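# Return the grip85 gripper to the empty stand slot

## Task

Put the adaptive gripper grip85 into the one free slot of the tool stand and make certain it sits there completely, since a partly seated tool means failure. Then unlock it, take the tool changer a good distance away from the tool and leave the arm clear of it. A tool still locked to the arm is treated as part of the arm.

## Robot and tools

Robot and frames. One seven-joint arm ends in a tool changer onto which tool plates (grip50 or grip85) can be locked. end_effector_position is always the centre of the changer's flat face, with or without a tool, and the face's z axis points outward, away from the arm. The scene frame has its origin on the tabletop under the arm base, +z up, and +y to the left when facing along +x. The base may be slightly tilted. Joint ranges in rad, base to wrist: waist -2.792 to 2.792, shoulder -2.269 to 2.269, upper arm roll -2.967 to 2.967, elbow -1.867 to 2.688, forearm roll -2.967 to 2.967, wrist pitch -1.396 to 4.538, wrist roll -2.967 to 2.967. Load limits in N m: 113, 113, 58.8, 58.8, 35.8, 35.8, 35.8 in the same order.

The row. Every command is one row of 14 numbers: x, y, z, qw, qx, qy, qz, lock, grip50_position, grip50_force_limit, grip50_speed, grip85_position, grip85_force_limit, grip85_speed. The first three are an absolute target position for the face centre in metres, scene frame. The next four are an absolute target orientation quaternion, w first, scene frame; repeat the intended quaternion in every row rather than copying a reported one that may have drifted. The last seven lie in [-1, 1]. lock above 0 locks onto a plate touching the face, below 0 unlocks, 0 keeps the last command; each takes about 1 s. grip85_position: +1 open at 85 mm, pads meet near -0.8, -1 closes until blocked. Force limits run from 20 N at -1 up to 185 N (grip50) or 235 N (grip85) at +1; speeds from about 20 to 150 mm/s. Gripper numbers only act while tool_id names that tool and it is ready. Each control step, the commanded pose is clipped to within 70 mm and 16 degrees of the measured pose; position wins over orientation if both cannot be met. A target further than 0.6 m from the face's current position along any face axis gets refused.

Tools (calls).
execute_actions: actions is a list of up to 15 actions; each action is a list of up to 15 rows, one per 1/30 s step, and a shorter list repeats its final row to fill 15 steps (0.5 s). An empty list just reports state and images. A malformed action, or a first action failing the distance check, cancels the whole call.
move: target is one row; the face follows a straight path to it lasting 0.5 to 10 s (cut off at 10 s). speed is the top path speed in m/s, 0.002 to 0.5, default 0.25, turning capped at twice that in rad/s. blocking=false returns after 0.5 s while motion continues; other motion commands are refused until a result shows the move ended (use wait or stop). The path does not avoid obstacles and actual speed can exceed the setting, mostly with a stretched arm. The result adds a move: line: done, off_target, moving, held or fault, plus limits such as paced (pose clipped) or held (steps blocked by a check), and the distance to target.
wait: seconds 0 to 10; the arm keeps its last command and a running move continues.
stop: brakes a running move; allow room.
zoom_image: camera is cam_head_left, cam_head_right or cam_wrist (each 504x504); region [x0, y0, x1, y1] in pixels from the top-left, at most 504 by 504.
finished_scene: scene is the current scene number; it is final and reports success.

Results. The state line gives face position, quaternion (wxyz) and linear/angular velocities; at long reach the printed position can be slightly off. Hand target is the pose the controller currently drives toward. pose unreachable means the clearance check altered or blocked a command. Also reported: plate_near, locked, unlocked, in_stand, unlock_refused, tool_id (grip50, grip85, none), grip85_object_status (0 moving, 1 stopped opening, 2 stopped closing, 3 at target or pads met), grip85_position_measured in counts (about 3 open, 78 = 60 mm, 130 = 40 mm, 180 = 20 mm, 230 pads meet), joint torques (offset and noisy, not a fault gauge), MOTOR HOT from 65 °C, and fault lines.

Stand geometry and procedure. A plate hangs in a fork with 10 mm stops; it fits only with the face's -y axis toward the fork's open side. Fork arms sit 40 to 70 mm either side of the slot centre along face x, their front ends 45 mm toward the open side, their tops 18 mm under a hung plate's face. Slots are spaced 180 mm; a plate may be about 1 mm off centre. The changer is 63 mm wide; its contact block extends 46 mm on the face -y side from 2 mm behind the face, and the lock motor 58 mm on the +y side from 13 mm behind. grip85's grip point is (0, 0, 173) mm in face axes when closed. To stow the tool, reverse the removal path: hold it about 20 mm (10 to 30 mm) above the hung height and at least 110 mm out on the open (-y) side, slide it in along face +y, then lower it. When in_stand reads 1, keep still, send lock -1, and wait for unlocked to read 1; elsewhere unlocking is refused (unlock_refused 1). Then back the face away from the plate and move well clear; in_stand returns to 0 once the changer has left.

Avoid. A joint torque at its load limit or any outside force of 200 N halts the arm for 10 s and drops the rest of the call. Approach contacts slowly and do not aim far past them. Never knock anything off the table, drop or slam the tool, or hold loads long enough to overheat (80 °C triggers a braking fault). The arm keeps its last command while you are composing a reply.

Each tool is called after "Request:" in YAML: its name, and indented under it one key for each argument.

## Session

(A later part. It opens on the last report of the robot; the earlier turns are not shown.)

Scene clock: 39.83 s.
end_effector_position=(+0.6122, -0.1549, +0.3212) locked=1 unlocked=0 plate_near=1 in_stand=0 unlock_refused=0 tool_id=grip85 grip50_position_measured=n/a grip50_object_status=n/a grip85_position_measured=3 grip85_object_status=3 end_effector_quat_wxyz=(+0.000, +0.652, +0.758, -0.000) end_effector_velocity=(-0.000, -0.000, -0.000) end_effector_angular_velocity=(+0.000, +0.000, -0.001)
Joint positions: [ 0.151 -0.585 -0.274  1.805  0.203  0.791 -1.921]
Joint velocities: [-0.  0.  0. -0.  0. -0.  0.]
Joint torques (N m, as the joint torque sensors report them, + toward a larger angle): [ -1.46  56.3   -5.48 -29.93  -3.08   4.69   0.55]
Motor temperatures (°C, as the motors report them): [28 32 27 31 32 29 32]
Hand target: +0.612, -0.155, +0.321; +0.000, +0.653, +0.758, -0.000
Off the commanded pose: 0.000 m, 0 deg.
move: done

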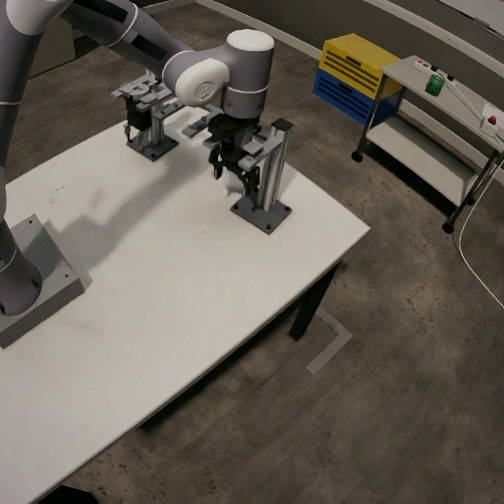

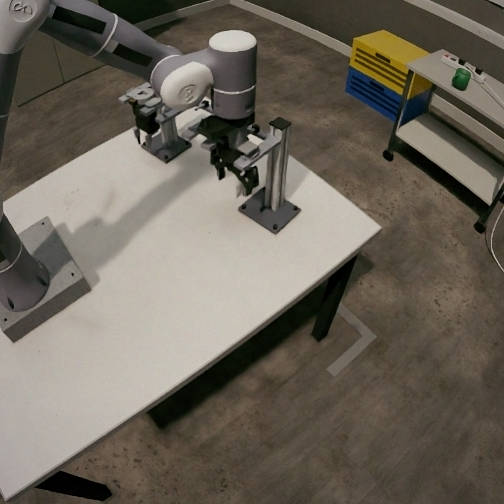

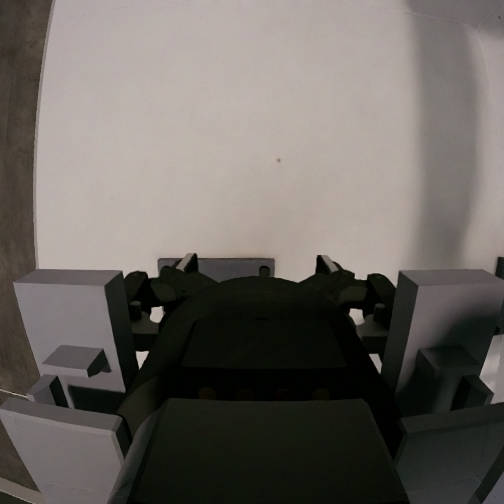

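The fork sits about 5 px lower in view, so roughly 1.5 mm further in.

Request:
move:
  target: [0.6136,-0.1545,0.321,0,0.653,0.758,0,0,1,0,0,1,0,0]
  speed: 0.02

Request:
move:
  target: [0.6136,-0.1545,0.3,0,0.653,0.758,0,0,1,0,0,1,0,0]
  speed: 0.015

Scene clock: 42.43 s.
end_effector_position=(+0.6137, -0.1546, +0.3211) locked=1 unlocked=0 plate_near=1 in_stand=0 unlock_refused=0 tool_id=grip85 grip50_position_measured=n/a grip50_object_status=n/a grip85_position_measured=3 grip85_object_status=3 end_effector_quat_wxyz=(+0.000, +0.652, +0.758, -0.000) end_effector_velocity=(-0.000, -0.000, -0.000) end_effector_angular_velocity=(+0.000, -0.000, -0.000)
Joint positions: [ 0.151 -0.588 -0.274  1.8    0.204  0.789 -1.92 ]
Joint velocities: [-0. -0.  0. -0.  0.  0.  0.]
Joint torques (N m, as the joint torque sensors report them, + toward a larger angle): [ -1.38  56.32  -5.41 -29.79  -3.07   4.72   0.47]
Motor temperatures (°C, as the motors report them): [28 32 27 31 32 29 32]
Hand target: +0.614, -0.154, +0.321; +0.000, +0.653, +0.758, -0.000
Off the commanded pose: 0.000 m, 0 deg.
move: done

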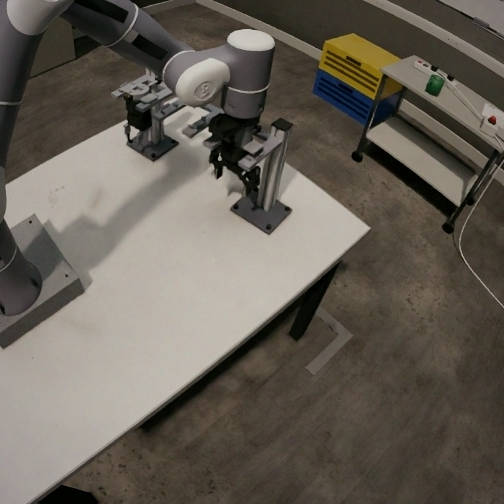

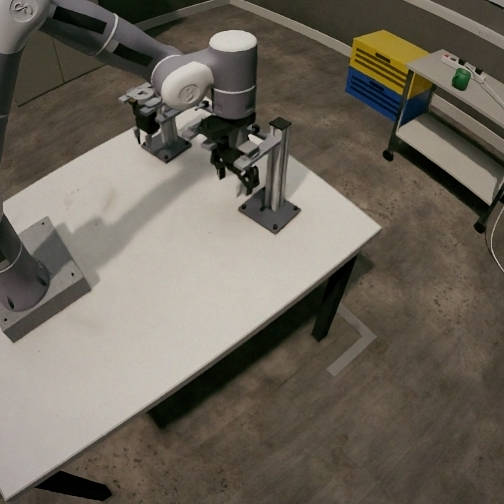

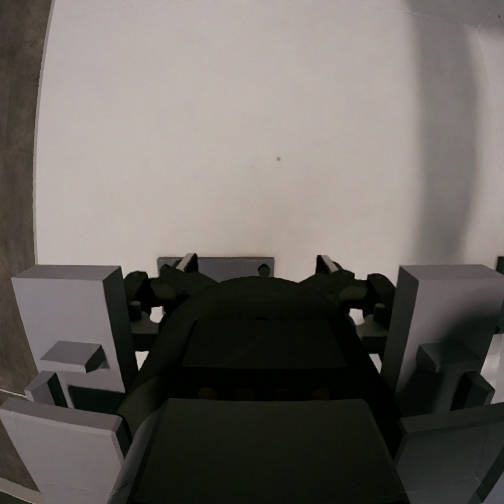

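Scene clock: 44.07 s.
end_effector_position=(+0.6142, -0.1545, +0.3012) locked=1 unlocked=0 plate_near=1 in_stand=1 unlock_refused=0 tool_id=grip85 grip50_position_measured=n/a grip50_object_status=n/a grip85_position_measured=3 grip85_object_status=3 end_effector_quat_wxyz=(+0.001, +0.653, +0.758, +0.001) end_effector_velocity=(+0.000, +0.000, +0.000) end_effector_angular_velocity=(+0.001, -0.001, +0.000)
Joint positions: [ 0.143 -0.626 -0.263  1.8    0.216  0.828 -1.927]
Joint velocities: [-0.001  0.     0.002 -0.    -0.     0.    -0.   ]
Joint torques (N m, as the joint torque sensors report them, + toward a larger angle): [ -1.82  49.33  -5.17 -24.57  -2.76   5.6   -0.39]
Motor temperatures (°C, as the motors report them): [28 32 27 31 32 29 32]
Hand target: +0.614, -0.154, +0.300; +0.000, +0.653, +0.758, -0.000
Off the commanded pose: 0.001 m, 0 deg.
move: done

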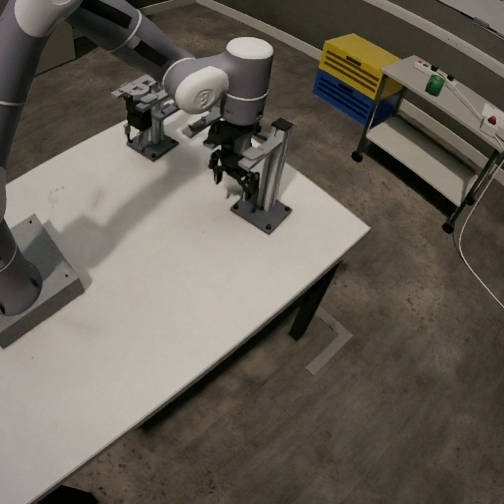

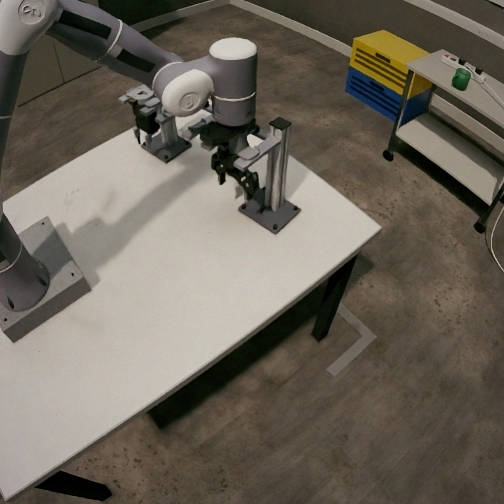

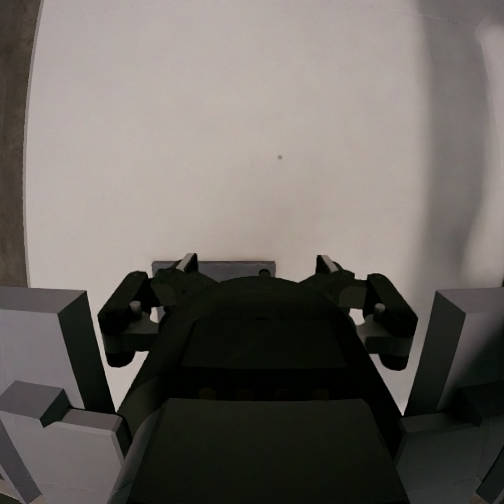

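Request:
execute_actions:
  actions:
    - [[0.614,-0.1545,0.301,0,0.653,0.758,0,-1,1,0,0,1,0,0]]
    - [[0.614,-0.1545,0.301,0,0.653,0.758,0,-1,1,0,0,1,0,0]]
    - [[0.614,-0.1545,0.301,0,0.653,0.758,0,-1,1,0,0,1,0,0]]

Request:
move:
  target: [0.614,-0.1545,0.48,0,0.653,0.758,0,0,1,0,0,1,0,0]
  speed: 0.1

Request:
finished_scene:
  scene: 1

Scene clock: 48.63 s.
end_effector_position=(+0.6141, -0.1544, +0.3012) locked=0 unlocked=1 plate_near=1 in_stand=1 unlock_refused=0 tool_id=none grip50_position_measured=n/a grip50_object_status=n/a grip85_position_measured=n/a grip85_object_status=n/a end_effector_quat_wxyz=(+0.000, +0.653, +0.758, +0.000) end_effector_velocity=(-0.000, -0.000, +0.000) end_effector_angular_velocity=(-0.000, +0.000, -0.000)
Joint positions: [ 0.143 -0.626 -0.263  1.799  0.216  0.826 -1.927]
Joint velocities: [-0.  0. -0. -0. -0. -0. -0.]
Joint torques (N m, as the joint torque sensors report them, + toward a larger angle): [ -1.19  48.89  -5.23 -23.35  -2.78   3.03   0.5 ]
Motor temperatures (°C, as the motors report them): [28 33 27 31 32 29 32]
Hand target: +0.614, -0.155, +0.301; +0.000, +0.653, +0.758, +0.000
Off the commanded pose: 0.000 m, 0 deg.

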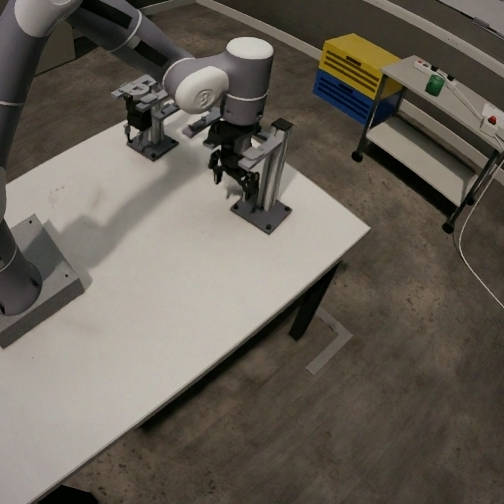

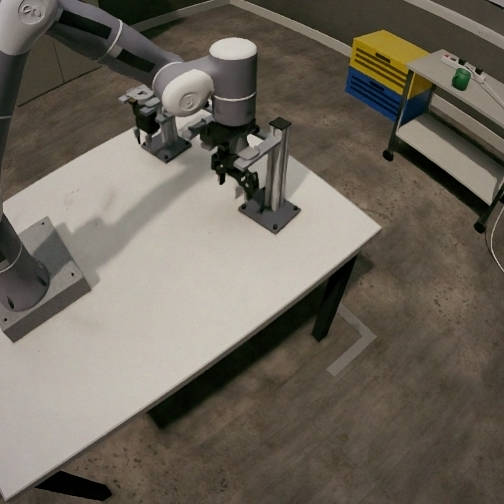

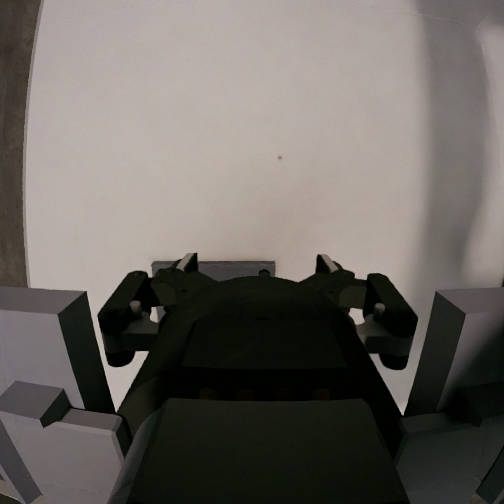

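Scene clock: 50.70 s.
end_effector_position=(+0.6141, -0.1546, +0.4798) locked=0 unlocked=1 plate_near=0 in_stand=0 unlock_refused=0 tool_id=none grip50_position_measured=n/a grip50_object_status=n/a grip85_position_measured=n/a grip85_object_status=n/a end_effector_quat_wxyz=(+0.000, +0.653, +0.758, +0.000) end_effector_velocity=(+0.000, +0.000, -0.000) end_effector_angular_velocity=(+0.000, +0.001, +0.001)
Joint positions: [ 0.174 -0.347 -0.308  1.693  0.107  0.452 -1.859]
Joint velocities: [ 0. -0.  0. -0. -0. -0. -0.]
Joint torques (N m, as the joint torque sensors report them, + toward a larger angle): [ -0.79  44.52  -3.32 -29.8   -3.94   3.37   0.55]
Motor temperatures (°C, as the motors report them): [28 33 27 32 32 29 32]
Hand target: +0.614, -0.155, +0.480; -0.000, +0.653, +0.758, +0.000
Off the commanded pose: 0.000 m, 0 deg.
move: done

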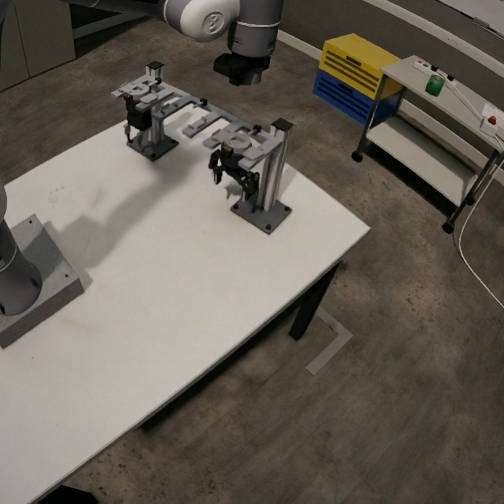

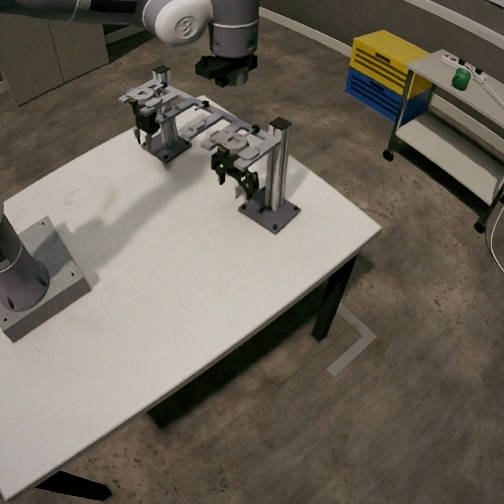

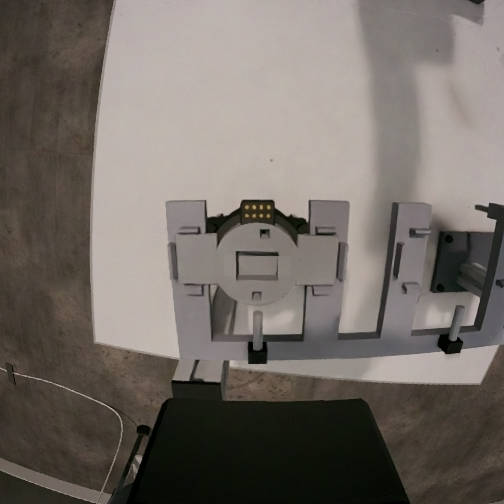

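The scene is finished: the task was done.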